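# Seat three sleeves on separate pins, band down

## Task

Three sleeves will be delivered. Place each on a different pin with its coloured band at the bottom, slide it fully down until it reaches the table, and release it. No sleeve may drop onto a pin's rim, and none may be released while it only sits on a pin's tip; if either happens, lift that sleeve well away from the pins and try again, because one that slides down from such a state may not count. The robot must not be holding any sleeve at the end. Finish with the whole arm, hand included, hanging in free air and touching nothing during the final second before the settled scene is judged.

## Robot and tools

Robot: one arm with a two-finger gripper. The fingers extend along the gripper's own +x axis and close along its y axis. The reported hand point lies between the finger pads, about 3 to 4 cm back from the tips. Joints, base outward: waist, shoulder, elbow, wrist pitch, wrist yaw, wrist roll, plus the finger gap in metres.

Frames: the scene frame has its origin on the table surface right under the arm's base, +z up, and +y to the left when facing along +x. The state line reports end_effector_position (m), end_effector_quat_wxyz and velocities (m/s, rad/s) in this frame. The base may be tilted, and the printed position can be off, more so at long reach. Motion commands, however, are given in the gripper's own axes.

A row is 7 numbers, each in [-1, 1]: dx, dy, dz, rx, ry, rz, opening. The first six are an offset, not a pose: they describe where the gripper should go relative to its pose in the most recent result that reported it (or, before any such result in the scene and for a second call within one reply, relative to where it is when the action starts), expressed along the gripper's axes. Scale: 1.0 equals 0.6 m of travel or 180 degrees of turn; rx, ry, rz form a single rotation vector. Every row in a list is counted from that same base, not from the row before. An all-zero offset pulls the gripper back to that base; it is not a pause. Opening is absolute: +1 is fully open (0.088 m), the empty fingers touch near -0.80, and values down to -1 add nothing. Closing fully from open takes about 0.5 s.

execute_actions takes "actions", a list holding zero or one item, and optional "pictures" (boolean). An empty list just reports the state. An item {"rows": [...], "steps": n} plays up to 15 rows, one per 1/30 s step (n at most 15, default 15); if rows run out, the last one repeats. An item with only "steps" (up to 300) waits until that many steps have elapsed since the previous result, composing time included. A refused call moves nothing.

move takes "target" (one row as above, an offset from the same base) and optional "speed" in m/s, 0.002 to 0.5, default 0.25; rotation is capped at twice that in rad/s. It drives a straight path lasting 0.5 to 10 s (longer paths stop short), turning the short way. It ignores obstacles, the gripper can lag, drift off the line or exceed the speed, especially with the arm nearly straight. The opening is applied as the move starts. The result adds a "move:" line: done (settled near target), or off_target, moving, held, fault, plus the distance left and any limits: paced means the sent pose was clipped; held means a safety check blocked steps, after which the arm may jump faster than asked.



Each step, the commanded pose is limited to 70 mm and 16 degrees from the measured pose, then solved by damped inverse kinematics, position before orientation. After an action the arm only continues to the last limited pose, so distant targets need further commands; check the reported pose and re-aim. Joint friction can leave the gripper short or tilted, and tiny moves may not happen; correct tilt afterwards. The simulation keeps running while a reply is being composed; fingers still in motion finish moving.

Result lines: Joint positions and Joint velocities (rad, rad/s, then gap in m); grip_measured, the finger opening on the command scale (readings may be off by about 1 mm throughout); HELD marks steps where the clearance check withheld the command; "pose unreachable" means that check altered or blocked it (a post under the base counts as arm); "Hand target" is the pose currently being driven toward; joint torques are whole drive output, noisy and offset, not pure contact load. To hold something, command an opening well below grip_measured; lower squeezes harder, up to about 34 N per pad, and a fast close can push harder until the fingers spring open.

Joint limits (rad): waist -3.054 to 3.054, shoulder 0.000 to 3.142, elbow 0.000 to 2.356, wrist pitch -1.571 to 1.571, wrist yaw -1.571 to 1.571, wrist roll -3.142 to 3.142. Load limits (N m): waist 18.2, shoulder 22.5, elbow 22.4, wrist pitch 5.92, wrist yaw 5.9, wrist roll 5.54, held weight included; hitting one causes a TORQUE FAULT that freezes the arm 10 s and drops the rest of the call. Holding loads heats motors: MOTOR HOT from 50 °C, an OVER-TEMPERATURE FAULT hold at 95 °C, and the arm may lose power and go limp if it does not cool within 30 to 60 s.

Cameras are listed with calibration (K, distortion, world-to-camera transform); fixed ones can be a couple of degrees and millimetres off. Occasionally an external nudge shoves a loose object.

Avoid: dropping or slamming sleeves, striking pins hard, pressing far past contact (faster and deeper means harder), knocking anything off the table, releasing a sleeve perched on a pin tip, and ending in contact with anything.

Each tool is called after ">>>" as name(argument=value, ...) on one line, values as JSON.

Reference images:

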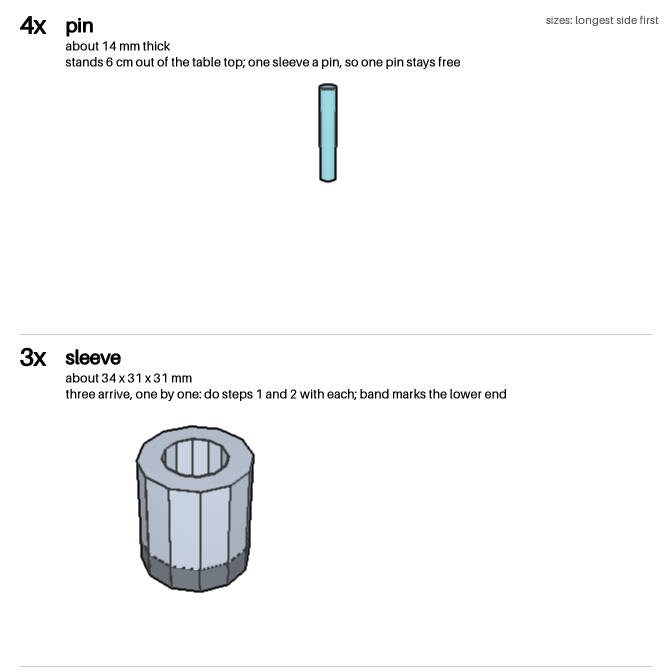

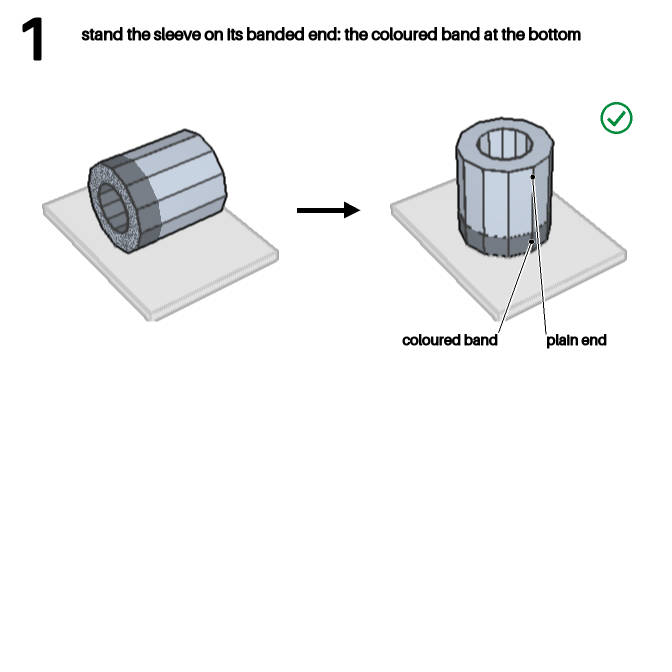

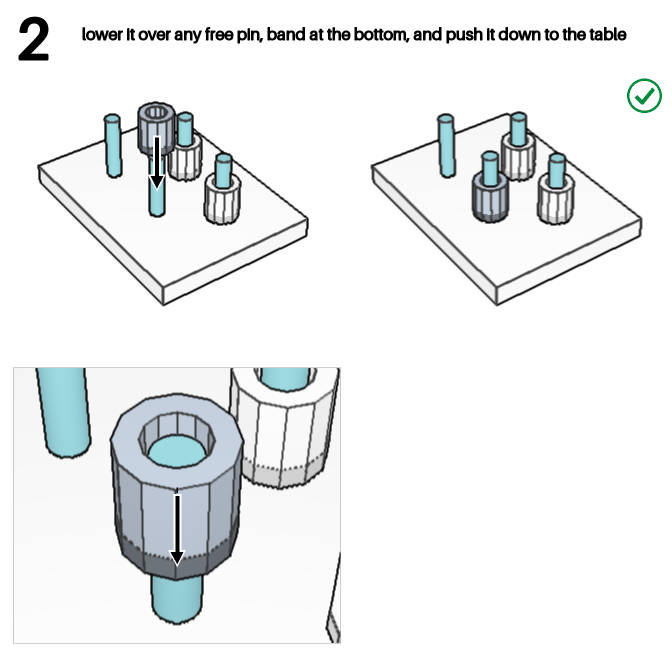

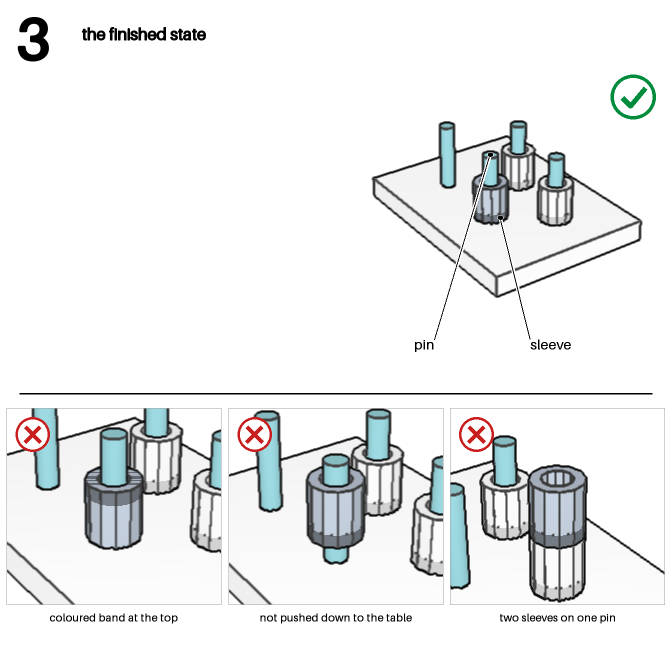

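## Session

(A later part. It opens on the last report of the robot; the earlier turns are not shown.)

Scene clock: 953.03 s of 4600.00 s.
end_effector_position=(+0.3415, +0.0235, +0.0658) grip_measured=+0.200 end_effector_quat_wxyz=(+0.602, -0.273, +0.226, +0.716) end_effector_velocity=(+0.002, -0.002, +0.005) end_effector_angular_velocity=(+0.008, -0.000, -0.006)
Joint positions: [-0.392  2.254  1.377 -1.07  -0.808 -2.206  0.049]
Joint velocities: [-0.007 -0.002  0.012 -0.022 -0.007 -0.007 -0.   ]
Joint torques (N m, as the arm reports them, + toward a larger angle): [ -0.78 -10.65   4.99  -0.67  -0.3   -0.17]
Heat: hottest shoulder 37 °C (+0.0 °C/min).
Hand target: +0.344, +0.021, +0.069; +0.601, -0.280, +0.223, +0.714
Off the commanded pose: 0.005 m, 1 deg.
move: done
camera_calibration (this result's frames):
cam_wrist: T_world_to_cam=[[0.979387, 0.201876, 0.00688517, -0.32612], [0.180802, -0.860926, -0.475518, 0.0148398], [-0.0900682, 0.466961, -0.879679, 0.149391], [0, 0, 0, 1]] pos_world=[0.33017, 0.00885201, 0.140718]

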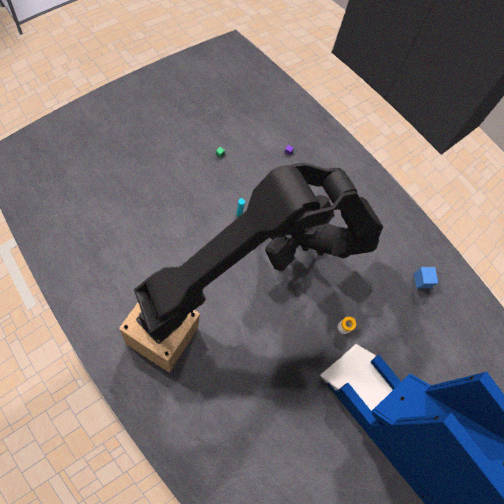

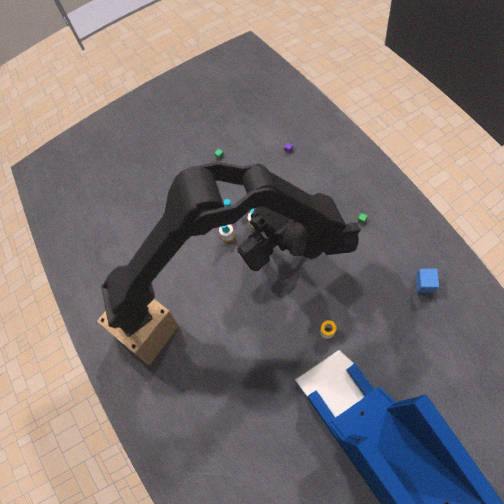

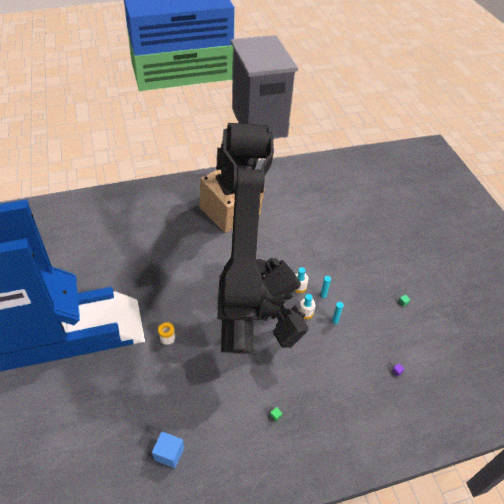

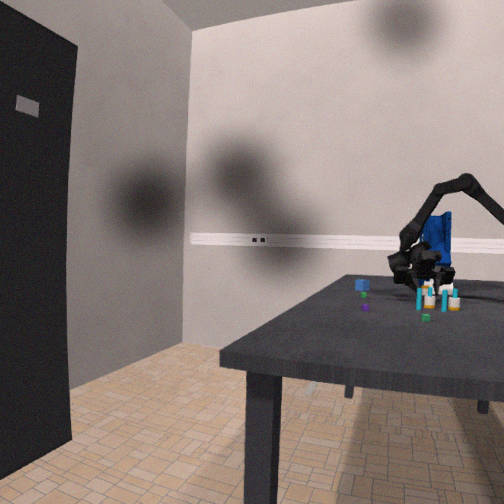

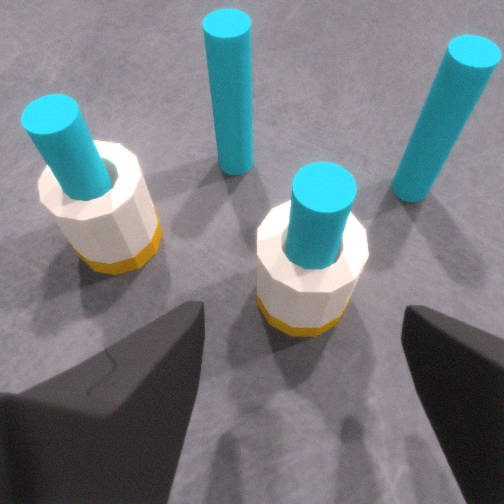

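>>> move(target=[-0.268, 0.0648, -0.2033, 0.1853, 0.496, -0.0072, 0.2], speed=0.5)

Scene clock: 979.17 s of 4600.00 s.
end_effector_position=(+0.3373, -0.1809, +0.0824) grip_measured=+0.200 end_effector_quat_wxyz=(+0.332, -0.526, +0.749, +0.227) end_effector_velocity=(-0.002, -0.001, -0.001) end_effector_angular_velocity=(-0.003, +0.018, +0.003)
Joint positions: [-0.383  2.128  1.319 -0.767  0.679 -1.429  0.049]
Joint velocities: [-0.002  0.007  0.002 -0.007  0.007 -0.007  0.   ]
Joint torques (N m, as the arm reports them, + toward a larger angle): [-0.44 -8.58  5.79 -0.01  0.43  0.08]
Heat: hottest shoulder 40 °C (+3.0 °C/min).
Hand target: +0.339, -0.182, +0.081; +0.331, -0.526, +0.750, +0.225
Off the commanded pose: 0.002 m, 1 deg.
move: done
camera_calibration (this result's frames):
cam_wrist: T_world_to_cam=[[0.939674, -0.34152, -0.0193869, -0.363566], [-0.140851, -0.437948, 0.887898, -0.0798068], [-0.311725, -0.831604, -0.459632, 0.0643049], [0, 0, 0, 1]] pos_world=[0.350438, -0.10564, 0.0933684]

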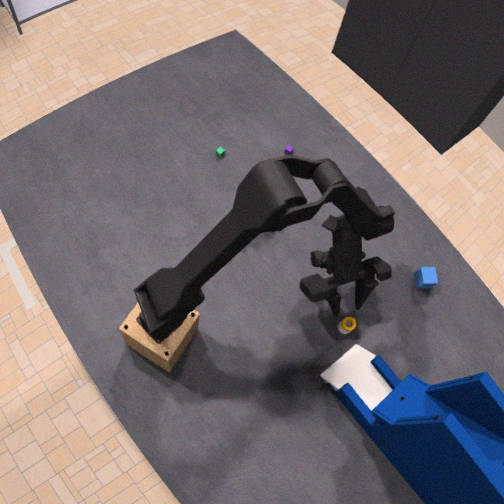

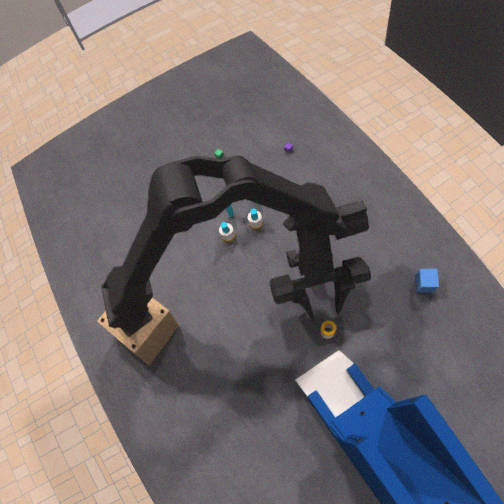

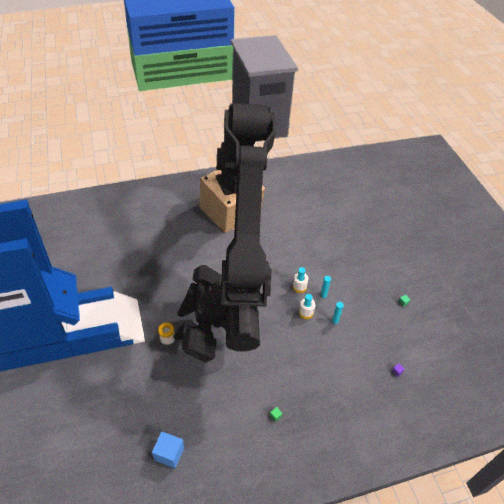

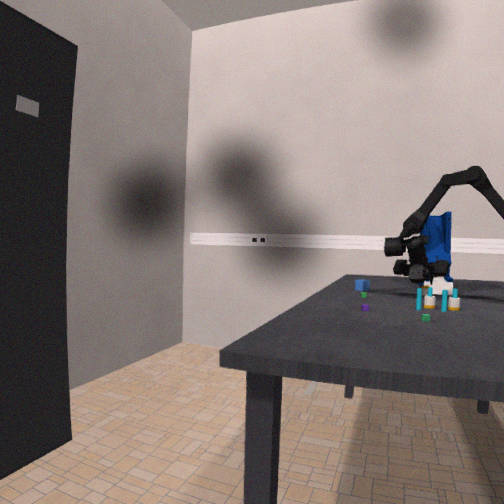

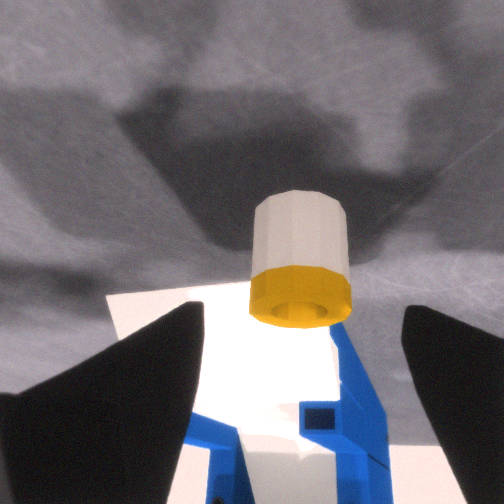

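>>> zoom_image(camera="cam_wrist", region=[220, 175, 388, 343])

Region (220, 175, 388, 343) of cam_wrist's 504x504 image, scaled by 3.000, with more detail than that image has.

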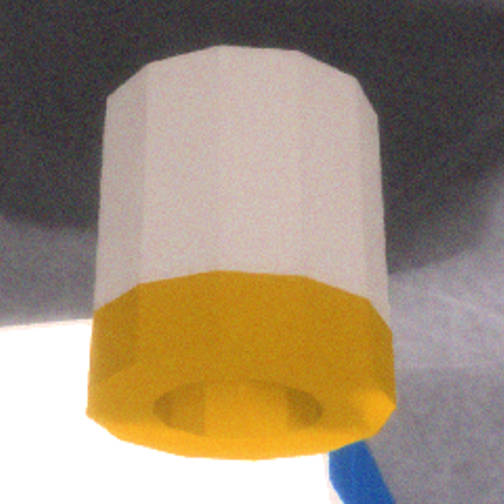

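>>> move(target=[0.0735, 0.0007, 0.0067, 0, 0.002, 0, 0.2], speed=0.12)

Scene clock: 1018.17 s of 4600.00 s.
end_effector_position=(+0.3321, -0.2053, +0.0518) grip_measured=+0.200 end_effector_quat_wxyz=(+0.336, -0.529, +0.748, +0.220) end_effector_velocity=(-0.003, -0.003, -0.004) end_effector_angular_velocity=(-0.001, +0.023, +0.009)
Joint positions: [-0.443  2.194  1.274 -0.593  0.681 -1.504  0.049]
Joint velocities: [-0.007  0.012 -0.002  0.007  0.007 -0.022 -0.   ]
Joint torques (N m, as the arm reports them, + toward a larger angle): [-0.72 -8.72  3.71  0.24  0.44 -0.2 ]
Heat: hottest shoulder 39 °C (+1.0 °C/min).
Hand target: +0.328, -0.206, +0.047; +0.330, -0.527, +0.750, +0.226
Off the commanded pose: 0.006 m, 1 deg.
move: done
camera_calibration (this result's frames):
cam_wrist: T_world_to_cam=[[0.939629, -0.342181, -0.00298913, -0.36857], [-0.153992, -0.43063, 0.889294, -0.0582708], [-0.305586, -0.835147, -0.457326, 0.0254913], [0, 0, 0, 1]] pos_world=[0.345136, -0.129922, 0.062376]

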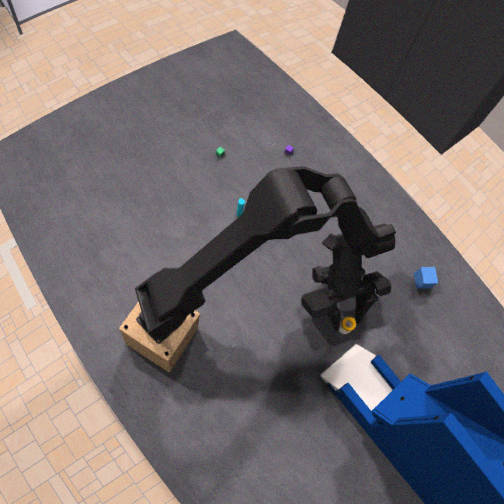

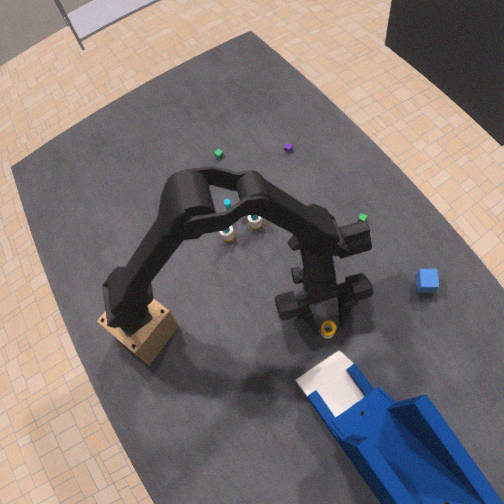

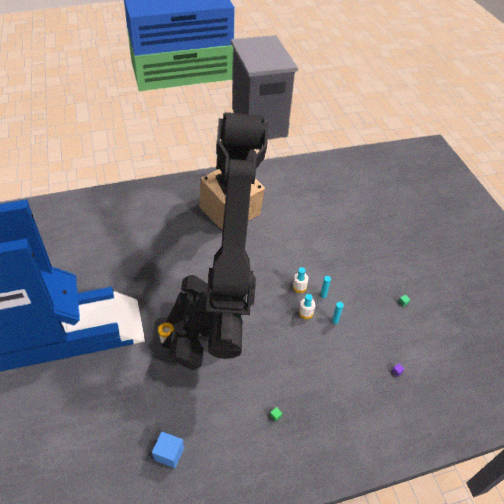

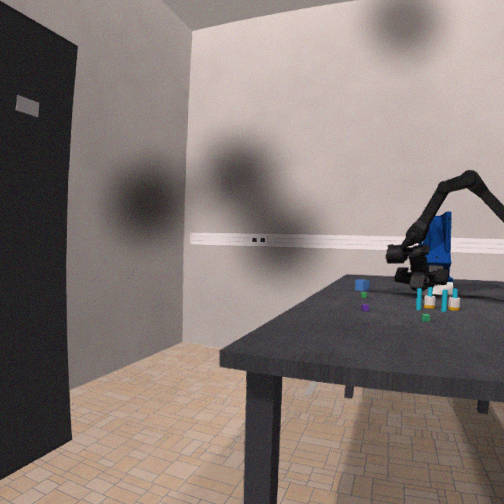

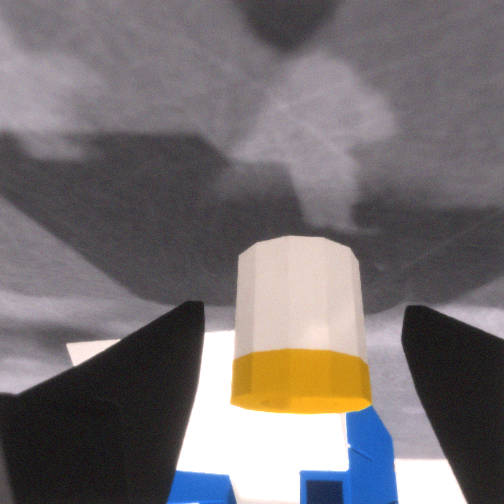

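>>> execute_actions(actions=[{"rows": [[0.009,0.0064,0.0021,-0.0042,0.001,0.0037,0.2],[0.010,0.0067,0.0018,-0.0042,0.001,0.0037,0.2],[0.011,0.0070,0.0015,-0.0042,0.001,0.0037,0.18],[0.012,0.0074,0.0012,-0.0042,0.001,0.0037,0.14],[0.013,0.0077,0.0009,-0.0042,0.001,0.0037,0.09],[0.0138,0.008,0.0007,-0.0042,0.001,0.0037,0.04],[0.0138,0.008,0.0007,-0.0042,0.001,0.0037,-0.01],[0.0138,0.008,0.0007,-0.0042,0.001,0.0037,-0.06],[0.0138,0.008,0.0007,-0.0042,0.001,0.0037,-0.11],[0.0138,0.008,0.0007,-0.0042,0.001,0.0037,-0.15],[0.0138,0.008,0.0007,-0.0042,0.001,0.0037,-0.19],[0.0138,0.008,0.0007,-0.0042,0.001,0.0037,-0.24],[0.0138,0.008,0.0007,-0.0042,0.001,0.0037,-0.31],[0.0138,0.008,0.0007,-0.0042,0.001,0.0037,-0.40],[0.0138,0.008,0.0007,-0.0042,0.001,0.0037,-0.5]], "steps": 15}], pictures=false)

>>> wait(seconds=0.3)

Scene clock: 1052.13 s of 4600.00 s.
end_effector_position=(+0.3294, -0.2084, +0.0488) grip_measured=-0.180 end_effector_quat_wxyz=(+0.334, -0.529, +0.748, +0.222) end_effector_velocity=(-0.003, +0.001, +0.001) end_effector_angular_velocity=(+0.011, +0.009, +0.002)
Joint positions: [-0.452  2.198  1.264 -0.574  0.682 -1.518  0.03 ]
Joint velocities: [-0.002 -0.007 -0.007 -0.007 -0.007 -0.007 -0.001]
Joint torques (N m, as the arm reports them, + toward a larger angle): [-0.84 -9.09  3.66  0.23  0.39 -0.22]
Heat: hottest shoulder 40 °C (+1.0 °C/min).
Hand target: +0.326, -0.209, +0.045; +0.330, -0.527, +0.750, +0.226
Off the commanded pose: 0.005 m, 1 deg.
Steps of this call (steps 1 to 1004: nothing new was sent; steps 1005 to 1019: all 15 steps of this action). Readings (end_effector_position):
1005: (+0.3308, -0.2057, +0.0499)
1006: (+0.3308, -0.2057, +0.0498)
1008: (+0.3310, -0.2062, +0.0497)
1012: (+0.3299, -0.2077, +0.0491)
1019: the state above

Scene clock: 1052.43 s of 4600.00 s.
end_effector_position=(+0.3294, -0.2084, +0.0487) grip_measured=-0.182 end_effector_quat_wxyz=(+0.334, -0.529, +0.748, +0.222) end_effector_velocity=(-0.002, +0.001, -0.000) end_effector_angular_velocity=(+0.007, -0.000, -0.008)
Joint positions: [-0.452  2.198  1.264 -0.573  0.682 -1.518  0.03 ]
Joint velocities: [-0.002 -0.002 -0.002 -0.007 -0.007  0.007 -0.   ]
Joint torques (N m, as the arm reports them, + toward a larger angle): [-0.82 -9.1   3.61  0.22  0.39 -0.2 ]
Heat: hottest shoulder 40 °C (+1.0 °C/min).
Hand target: +0.326, -0.209, +0.045; +0.330, -0.527, +0.750, +0.226
Off the commanded pose: 0.005 m, 1 deg.
Steps of this call (steps 1 to 9: nothing new was sent). Readings (end_effector_position):
1: (+0.3294, -0.2084, +0.0488)
2: (+0.3295, -0.2085, +0.0488)
4: (+0.3295, -0.2085, +0.0488)
8: (+0.3294, -0.2084, +0.0487)
9: the state above
camera_calibration (this result's frames):
cam_wrist: T_world_to_cam=[[0.940151, -0.340686, -0.00696892, -0.366795], [-0.149534, -0.430857, 0.889945, -0.0587928], [-0.306194, -0.835641, -0.456015, 0.0206654], [0, 0, 0, 1]] pos_world=[0.342379, -0.133024, 0.0591899]

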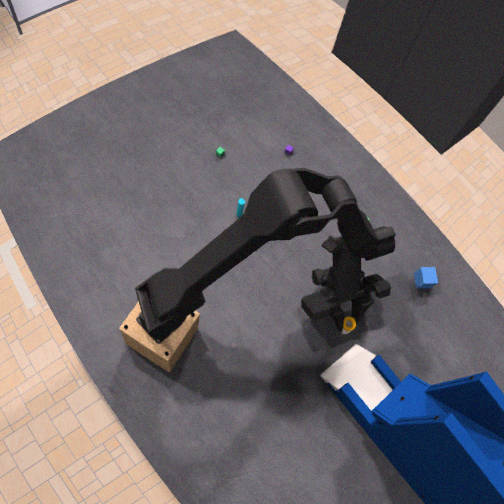

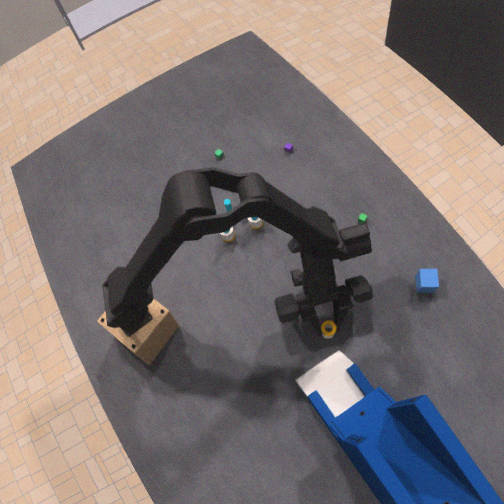

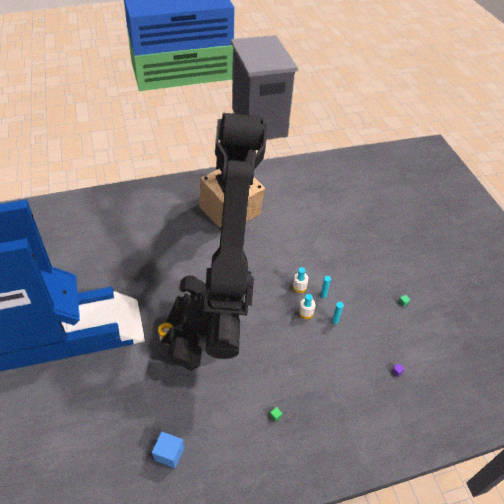

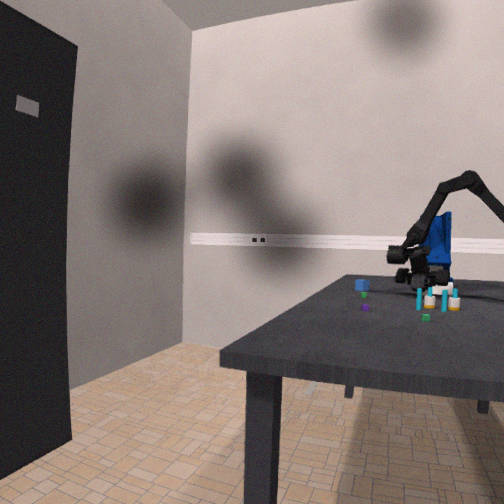

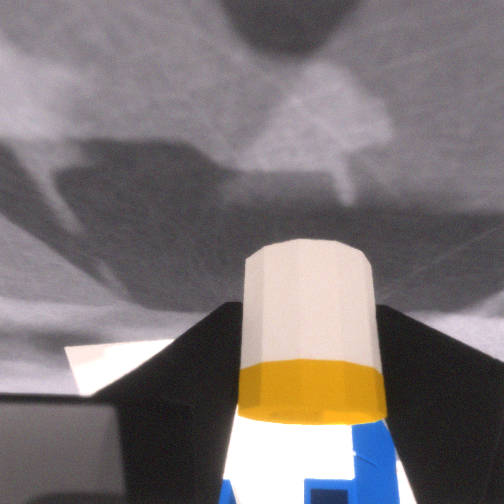

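>>> move(target=[-0.0392, -0.0011, -0.0362, 0, 0, 0, -0.5], speed=0.15)

>>> move(target=[-0.0467, 0.1434, 0.0878, 0.1537, -0.494, -0.0026, -0.5], speed=0.45)

Scene clock: 1113.23 s of 4600.00 s.
end_effector_position=(+0.3264, -0.2074, +0.0752) grip_measured=-0.186 end_effector_quat_wxyz=(+0.329, -0.527, +0.750, +0.225) end_effector_velocity=(-0.003, +0.003, -0.000) end_effector_angular_velocity=(+0.024, +0.005, -0.009)
Joint positions: [-0.456  2.13   1.274 -0.663  0.684 -1.522  0.03 ]
Joint velocities: [-0.002 -0.007 -0.002 -0.022 -0.022  0.007 -0.   ]
Joint torques (N m, as the arm reports them, + toward a larger angle): [ -0.87 -11.19   5.67  -0.07   0.26  -0.19]
Heat: hottest shoulder 41 °C (+1.0 °C/min).
Hand target: +0.329, -0.209, +0.081; +0.334, -0.529, +0.748, +0.222
Off the commanded pose: 0.006 m, 1 deg.
move: done
camera_calibration (this result's frames):
cam_wrist: T_world_to_cam=[[0.939543, -0.341854, -0.0198853, -0.362545], [-0.138242, -0.431787, 0.891319, -0.0863512], [-0.313287, -0.834683, -0.452941, 0.0350204], [0, 0, 0, 1]] pos_world=[0.339661, -0.131992, 0.0856193]

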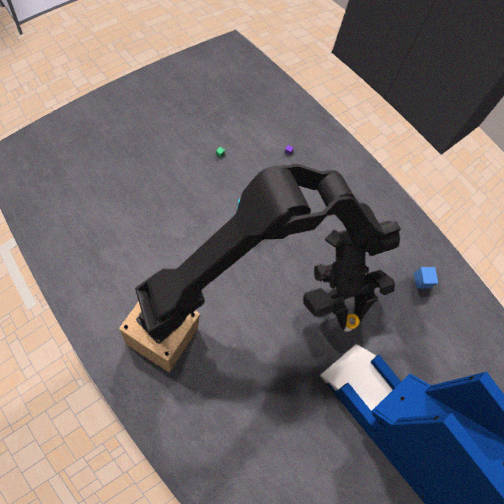

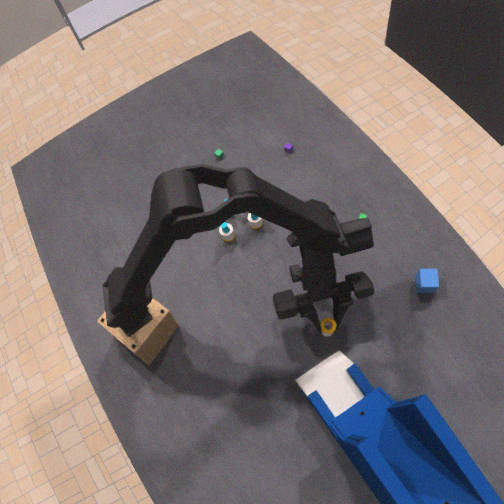

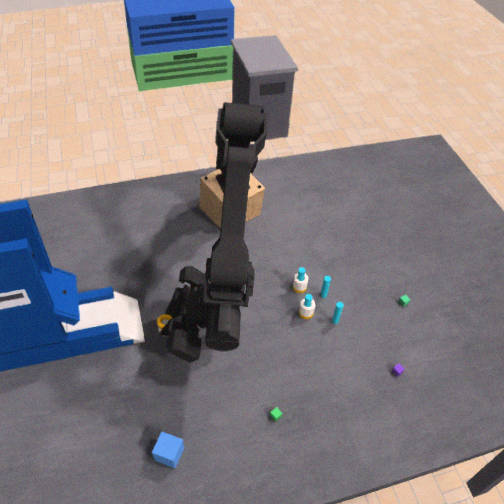

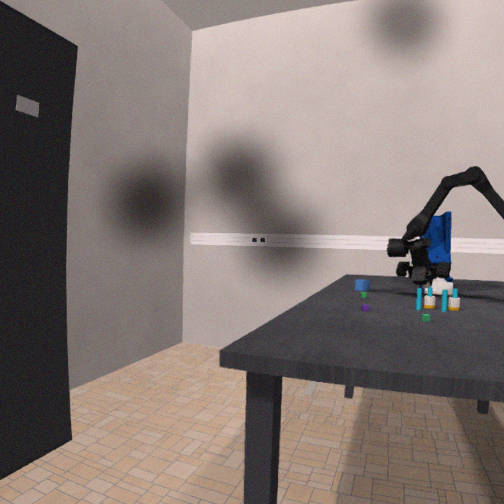

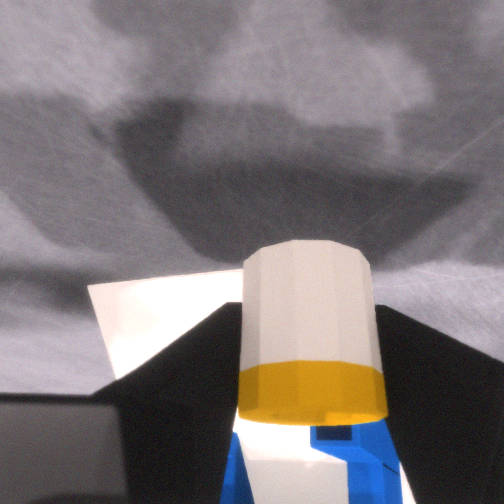

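Scene clock: 1115.67 s of 4600.00 s.
end_effector_position=(+0.2664, -0.1259, +0.0603) grip_measured=-0.186 end_effector_quat_wxyz=(+0.858, -0.138, +0.341, +0.358) end_effector_velocity=(+0.000, -0.000, +0.000) end_effector_angular_velocity=(+0.004, -0.027, +0.006)
Joint positions: [-0.987  2.001  0.824 -0.442 -0.91  -1.672  0.03 ]
Joint velocities: [-0.007  0.007 -0.002  0.007 -0.022 -0.022  0.   ]
Joint torques (N m, as the arm reports them, + toward a larger angle): [-0.71 -6.25  2.8   0.08 -0.66 -0.16]
Heat: hottest shoulder 41 °C (+1.0 °C/min).
Hand target: +0.264, -0.124, +0.058; +0.859, -0.133, +0.339, +0.360
Off the commanded pose: 0.003 m, 1 deg.
move: done
camera_calibration (this result's frames):
cam_wrist: T_world_to_cam=[[0.729164, -0.684314, -0.00586388, -0.266497], [-0.61301, -0.64933, -0.450099, 0.13374], [0.304201, 0.331791, -0.892959, 0.0863106], [0, 0, 0, 1]] pos_world=[0.250048, -0.124163, 0.135705]

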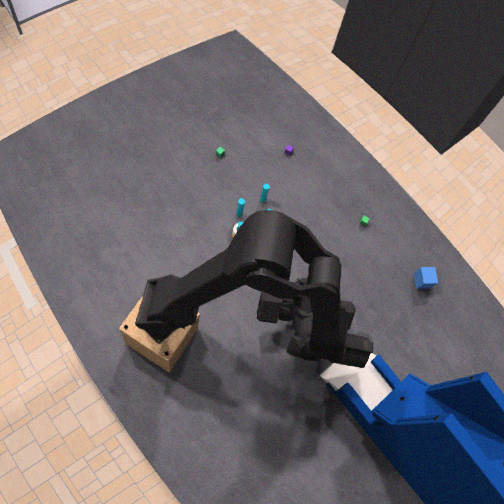

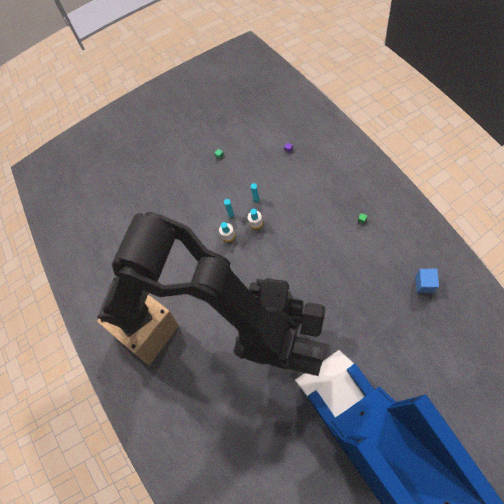

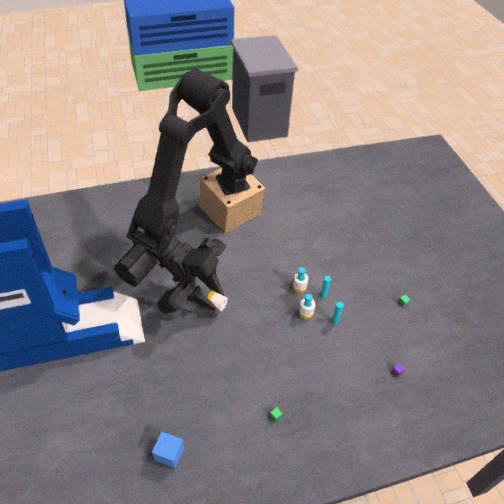

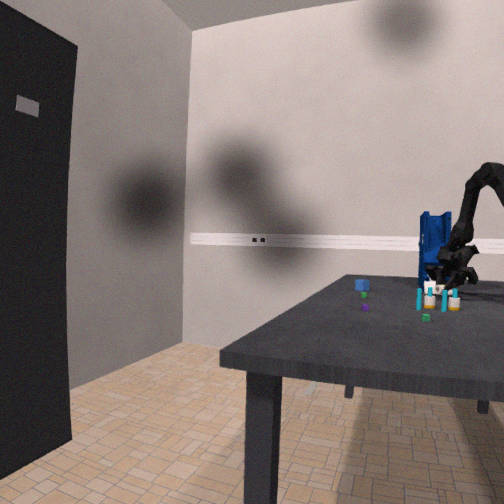

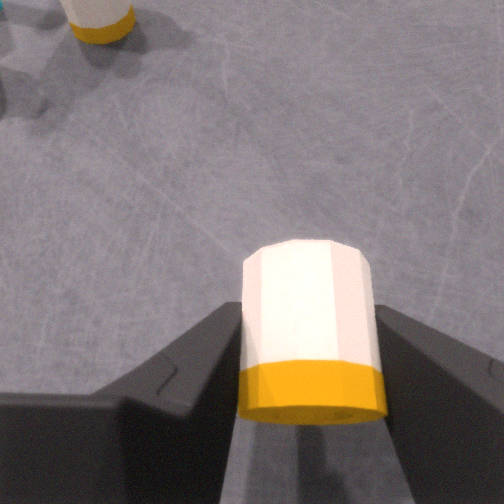

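>>> zoom_image(camera="cam_low", region=[410, 250, 480, 320])

Region (410, 250, 480, 320) of cam_low's 504x504 image, scaled by 7.200, with more detail than that image has.

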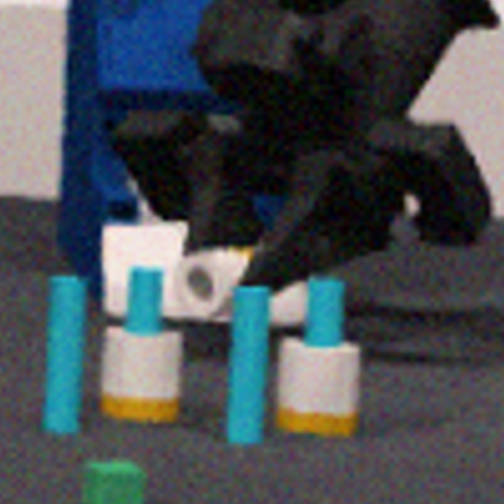

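>>> execute_actions(actions=[{"rows": [[0.0039,0.0051,-0.0050,0.001,-0.003,0.001,-0.5],[0.0062,0.0051,-0.0074,0.0005,-0.0035,0.0005,-0.5],[0.0091,0.0050,-0.0105,0,-0.004,0,-0.5],[0.0119,0.0050,-0.0135,-0.0005,-0.0045,-0.0005,-0.5],[0.0148,0.0050,-0.0166,-0.001,-0.005,-0.001,-0.5],[0.0176,0.0050,-0.0196,-0.0014,-0.005,-0.0013,-0.5],[0.0199,0.0049,-0.0220,-0.0014,-0.005,-0.0013,-0.5],[0.0222,0.0049,-0.0245,-0.0014,-0.005,-0.0013,-0.5],[0.0240,0.0049,-0.0264,-0.0014,-0.005,-0.0013,-0.5],[0.0256,0.0049,-0.0281,-0.0014,-0.005,-0.0013,-0.5],[0.0267,0.0049,-0.0293,-0.0014,-0.005,-0.0013,-0.5],[0.0277,0.0049,-0.0303,-0.0014,-0.005,-0.0013,-0.5],[0.0285,0.0049,-0.0312,-0.0014,-0.005,-0.0013,-0.5],[0.0292,0.0049,-0.0320,-0.0014,-0.005,-0.0013,-0.5],[0.0299,0.0049,-0.0327,-0.0014,-0.005,-0.0013,-0.5]], "steps": 15}], pictures=false)

>>> wait(seconds=0.3)

>>> zoom_image(camera="cam_low", region=[410, 250, 480, 320])

Scene clock: 1161.00 s of 4600.00 s.
end_effector_position=(+0.2651, -0.1266, +0.0389) grip_measured=-0.186 end_effector_quat_wxyz=(+0.861, -0.143, +0.334, +0.357) end_effector_velocity=(+0.004, -0.004, -0.025) end_effector_angular_velocity=(-0.016, -0.043, +0.000)
Joint positions: [-0.988  2.078  0.806 -0.333 -0.921 -1.675  0.03 ]
Joint velocities: [ 0.002  0.1   -0.007  0.154 -0.022  0.007 -0.   ]
Joint torques (N m, as the arm reports them, + toward a larger angle): [-0.37 -6.36  2.23  0.21 -0.6   0.06]
Heat: hottest shoulder 38 °C (-2.0 °C/min).
Hand target: +0.264, -0.124, +0.034; +0.861, -0.138, +0.333, +0.358
Off the commanded pose: 0.006 m, 1 deg.
Steps of this call (steps 1 to 1345: nothing new was sent; steps 1346 to 1360: all 15 steps of this action). Readings (end_effector_position):
1346: (+0.2654, -0.1253, +0.0591)
1347: (+0.2657, -0.1255, +0.0589)
1349: (+0.2664, -0.1262, +0.0573)
1353: (+0.2661, -0.1264, +0.0498)
1360: the state above

Scene clock: 1161.30 s of 4600.00 s.
end_effector_position=(+0.2663, -0.1267, +0.0379) grip_measured=-0.186 end_effector_quat_wxyz=(+0.862, -0.145, +0.330, +0.356) end_effector_velocity=(-0.001, +0.001, -0.001) end_effector_angular_velocity=(+0.003, -0.008, +0.002)
Joint positions: [-0.987  2.084  0.805 -0.32  -0.928 -1.674  0.03 ]
Joint velocities: [-0.002  0.002 -0.007  0.007 -0.007 -0.007 -0.   ]
Joint torques (N m, as the arm reports them, + toward a larger angle): [-0.36 -5.95  2.31  0.35 -0.4   0.1 ]
Heat: hottest shoulder 38 °C (-2.0 °C/min).
Hand target: +0.264, -0.124, +0.034; +0.861, -0.138, +0.333, +0.359
Off the commanded pose: 0.006 m, 1 deg.
Steps of this call (steps 1 to 9: nothing new was sent). Readings (end_effector_position):
1: (+0.2653, -0.1265, +0.0383)
2: (+0.2655, -0.1264, +0.0382)
4: (+0.2659, -0.1266, +0.0380)
8: (+0.2663, -0.1267, +0.0380)
9: the state above
camera_calibration (this result's frames):
cam_wrist: T_world_to_cam=[[0.730011, -0.683242, 0.0162391, -0.268051], [-0.599695, -0.65178, -0.464272, 0.119792], [0.327794, 0.329185, -0.885544, 0.0597395], [0, 0, 0, 1]] pos_world=[0.247936, -0.124731, 0.112871]

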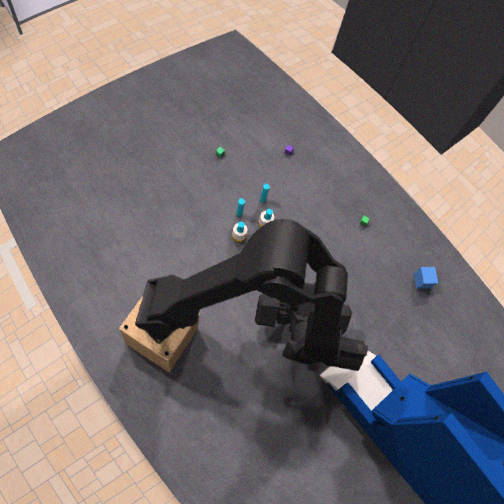

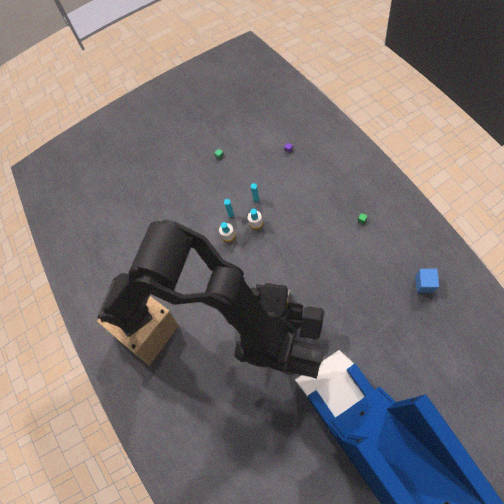

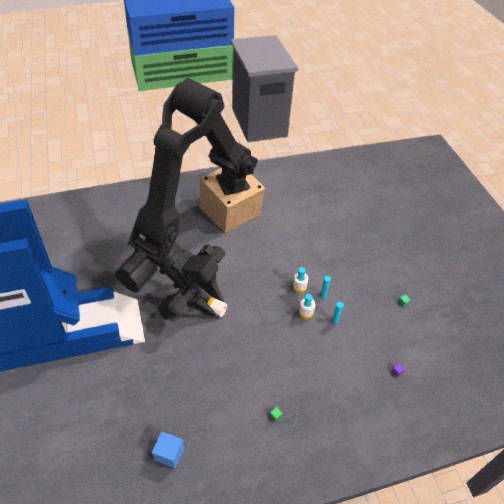

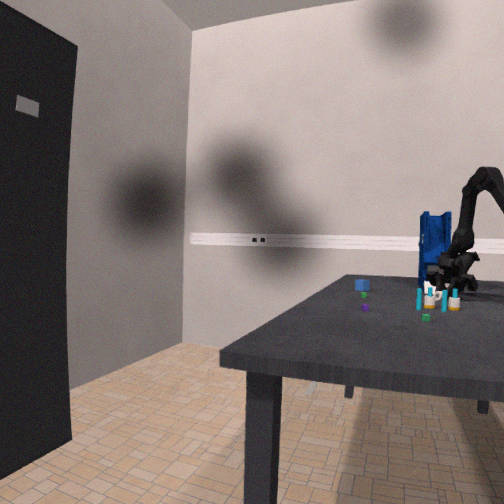

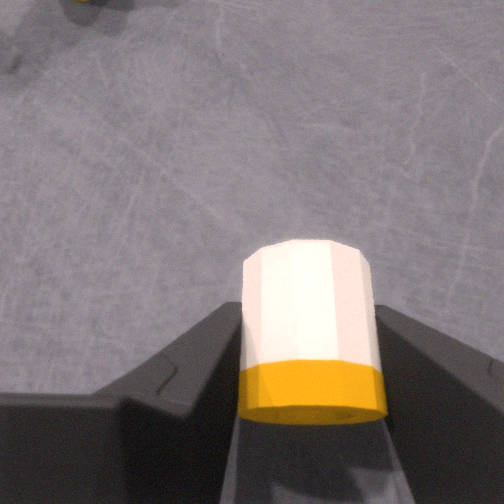

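Region (410, 250, 480, 320) of cam_low's 504x504 image, scaled by 7.200, with more detail than that image has.

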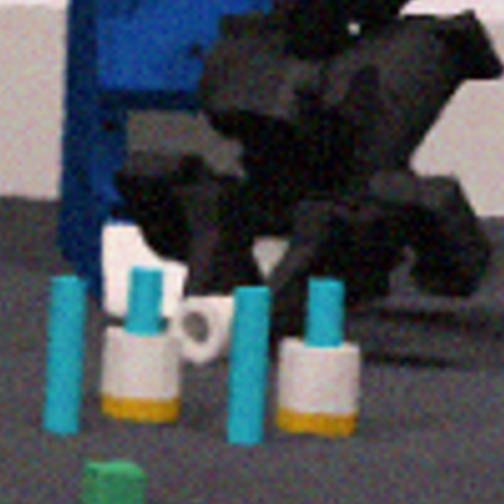

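>>> execute_actions(actions=[{"rows": [[0,0,0,0,0,0,-0.3],[0,0,0,0,0,0,-0.2],[0,0,0,0,0,0,-0.13],[0,0,0,0,0,0,-0.06],[0,0,0,0,0,0,0.02],[-0.001,0,0.001,0,0,0,0.1],[-0.003,0,0.0033,0,0,0,0.18],[-0.006,-0.0001,0.0066,0,0,0,0.25],[-0.010,-0.0002,0.011,0,0,0,0.3],[-0.014,-0.0003,0.0154,0,0,0,0.3],[-0.018,-0.0004,0.0198,0,0,0,0.3],[-0.022,-0.0005,0.0242,0,0,0,0.3],[-0.025,-0.0005,0.0275,0,0,0,0.3],[-0.027,-0.0006,0.0297,0,0,0,0.3],[-0.028,-0.0006,0.0308,0,0,0,0.3]], "steps": 15}], pictures=false)

>>> move(target=[0.0646, -0.0047, 0.0833, 0, 0.506, 0, 0.3], speed=0.5)

Scene clock: 1185.10 s of 4600.00 s.
end_effector_position=(+0.2649, -0.1240, +0.0529) grip_measured=+0.257 end_effector_quat_wxyz=(+0.862, -0.138, +0.330, +0.358) end_effector_velocity=(+0.001, -0.001, +0.072) end_effector_angular_velocity=(-0.007, -0.016, -0.013)
Joint positions: [-0.991  2.028  0.805 -0.394 -0.931 -1.678  0.052]
Joint velocities: [-0.027 -0.266  0.017 -0.286 -0.007 -0.022  0.017]
Joint torques (N m, as the arm reports them, + toward a larger angle): [-0.86 -8.07  4.   -0.19 -0.39 -0.19]
Heat: hottest shoulder 37 °C (-3.0 °C/min).
Hand target: +0.266, -0.126, +0.062; +0.862, -0.145, +0.329, +0.356
Off the commanded pose: 0.010 m, 1 deg.
Steps of this call (steps 1 to 699: nothing new was sent; steps 700 to 714: all 15 steps of this action). Readings (end_effector_position):
700: (+0.2666, -0.1264, +0.0375)
701: (+0.2666, -0.1264, +0.0375)
703: (+0.2666, -0.1264, +0.0375)
707: (+0.2657, -0.1254, +0.0378)
714: the state above

Scene clock: 1187.73 s of 4600.00 s.
end_effector_position=(+0.3104, -0.0811, +0.0748) grip_measured=+0.300 end_effector_quat_wxyz=(+0.377, -0.354, +0.843, +0.150) end_effector_velocity=(-0.005, +0.000, -0.000) end_effector_angular_velocity=(-0.003, +0.030, -0.024)
Joint positions: [-0.174  2.237  1.46  -1.236  0.485 -0.69   0.054]
Joint velocities: [-0.002  0.017  0.012 -0.037 -0.007  0.022 -0.   ]
Joint torques (N m, as the arm reports them, + toward a larger angle): [-0.31 -8.65  4.85 -0.81  0.34  0.08]
Heat: hottest shoulder 37 °C (-2.0 °C/min).
Hand target: +0.311, -0.081, +0.073; +0.374, -0.355, +0.844, +0.149
Off the commanded pose: 0.004 m, 1 deg.
move: done
camera_calibration (this result's frames):
cam_wrist: T_world_to_cam=[[0.710171, -0.70387, -0.0149601, -0.262901], [-0.318798, -0.340452, 0.884568, 0.0303008], [-0.627714, -0.623425, -0.466172, 0.250887], [0, 0, 0, 1]] pos_world=[0.35385, -0.0183225, 0.0862204]

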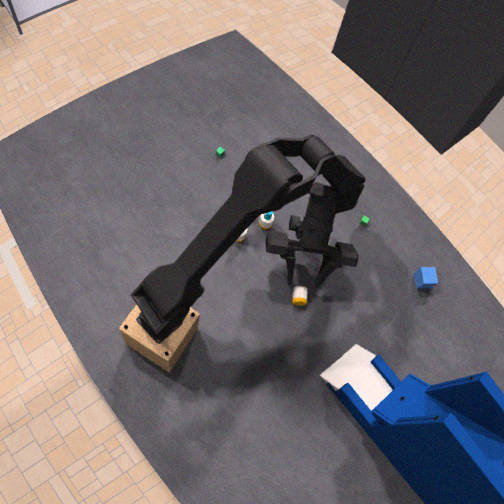

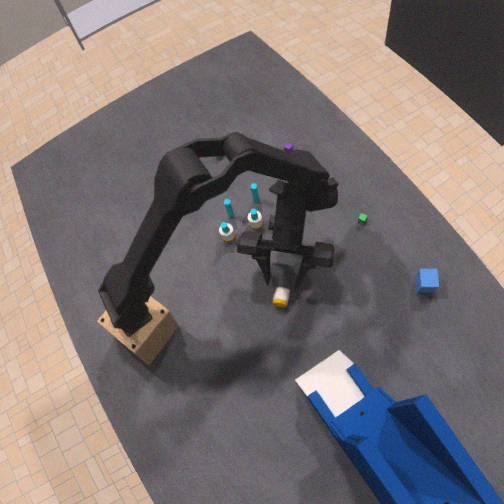

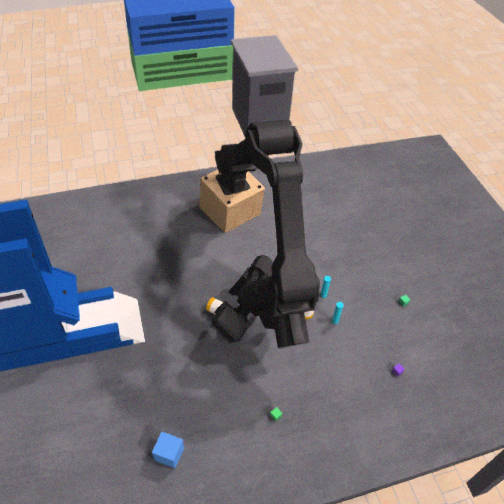

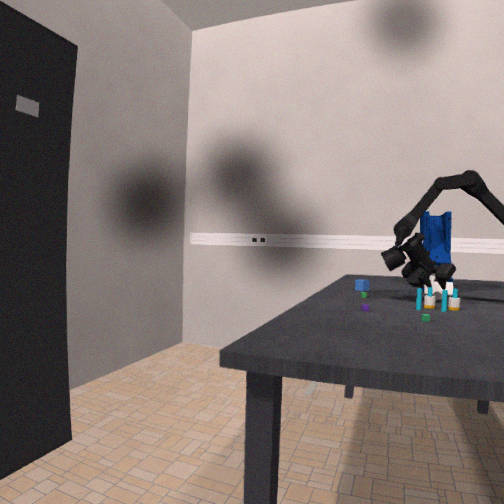

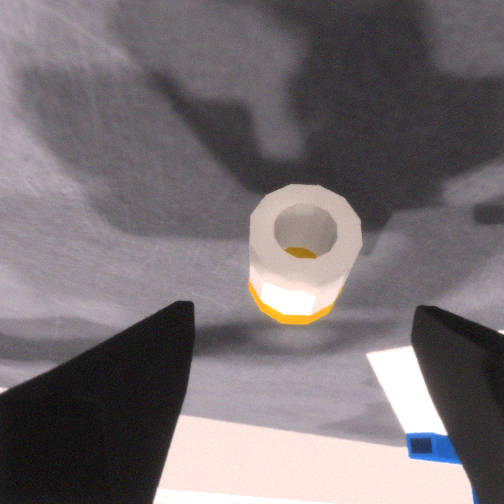

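>>> zoom_image(camera="cam_wrist", region=[220, 170, 388, 338])

Region (220, 170, 388, 338) of cam_wrist's 504x504 image, scaled by 3.000, with more detail than that image has.

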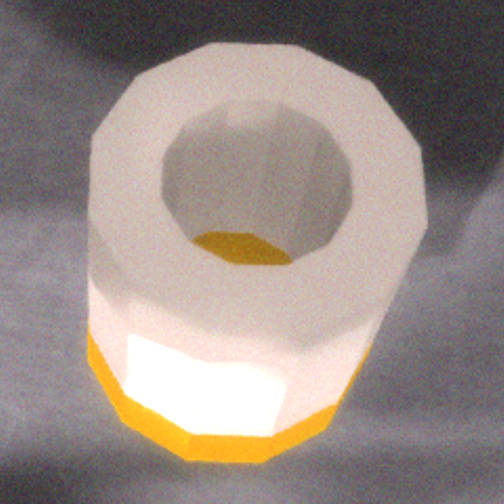

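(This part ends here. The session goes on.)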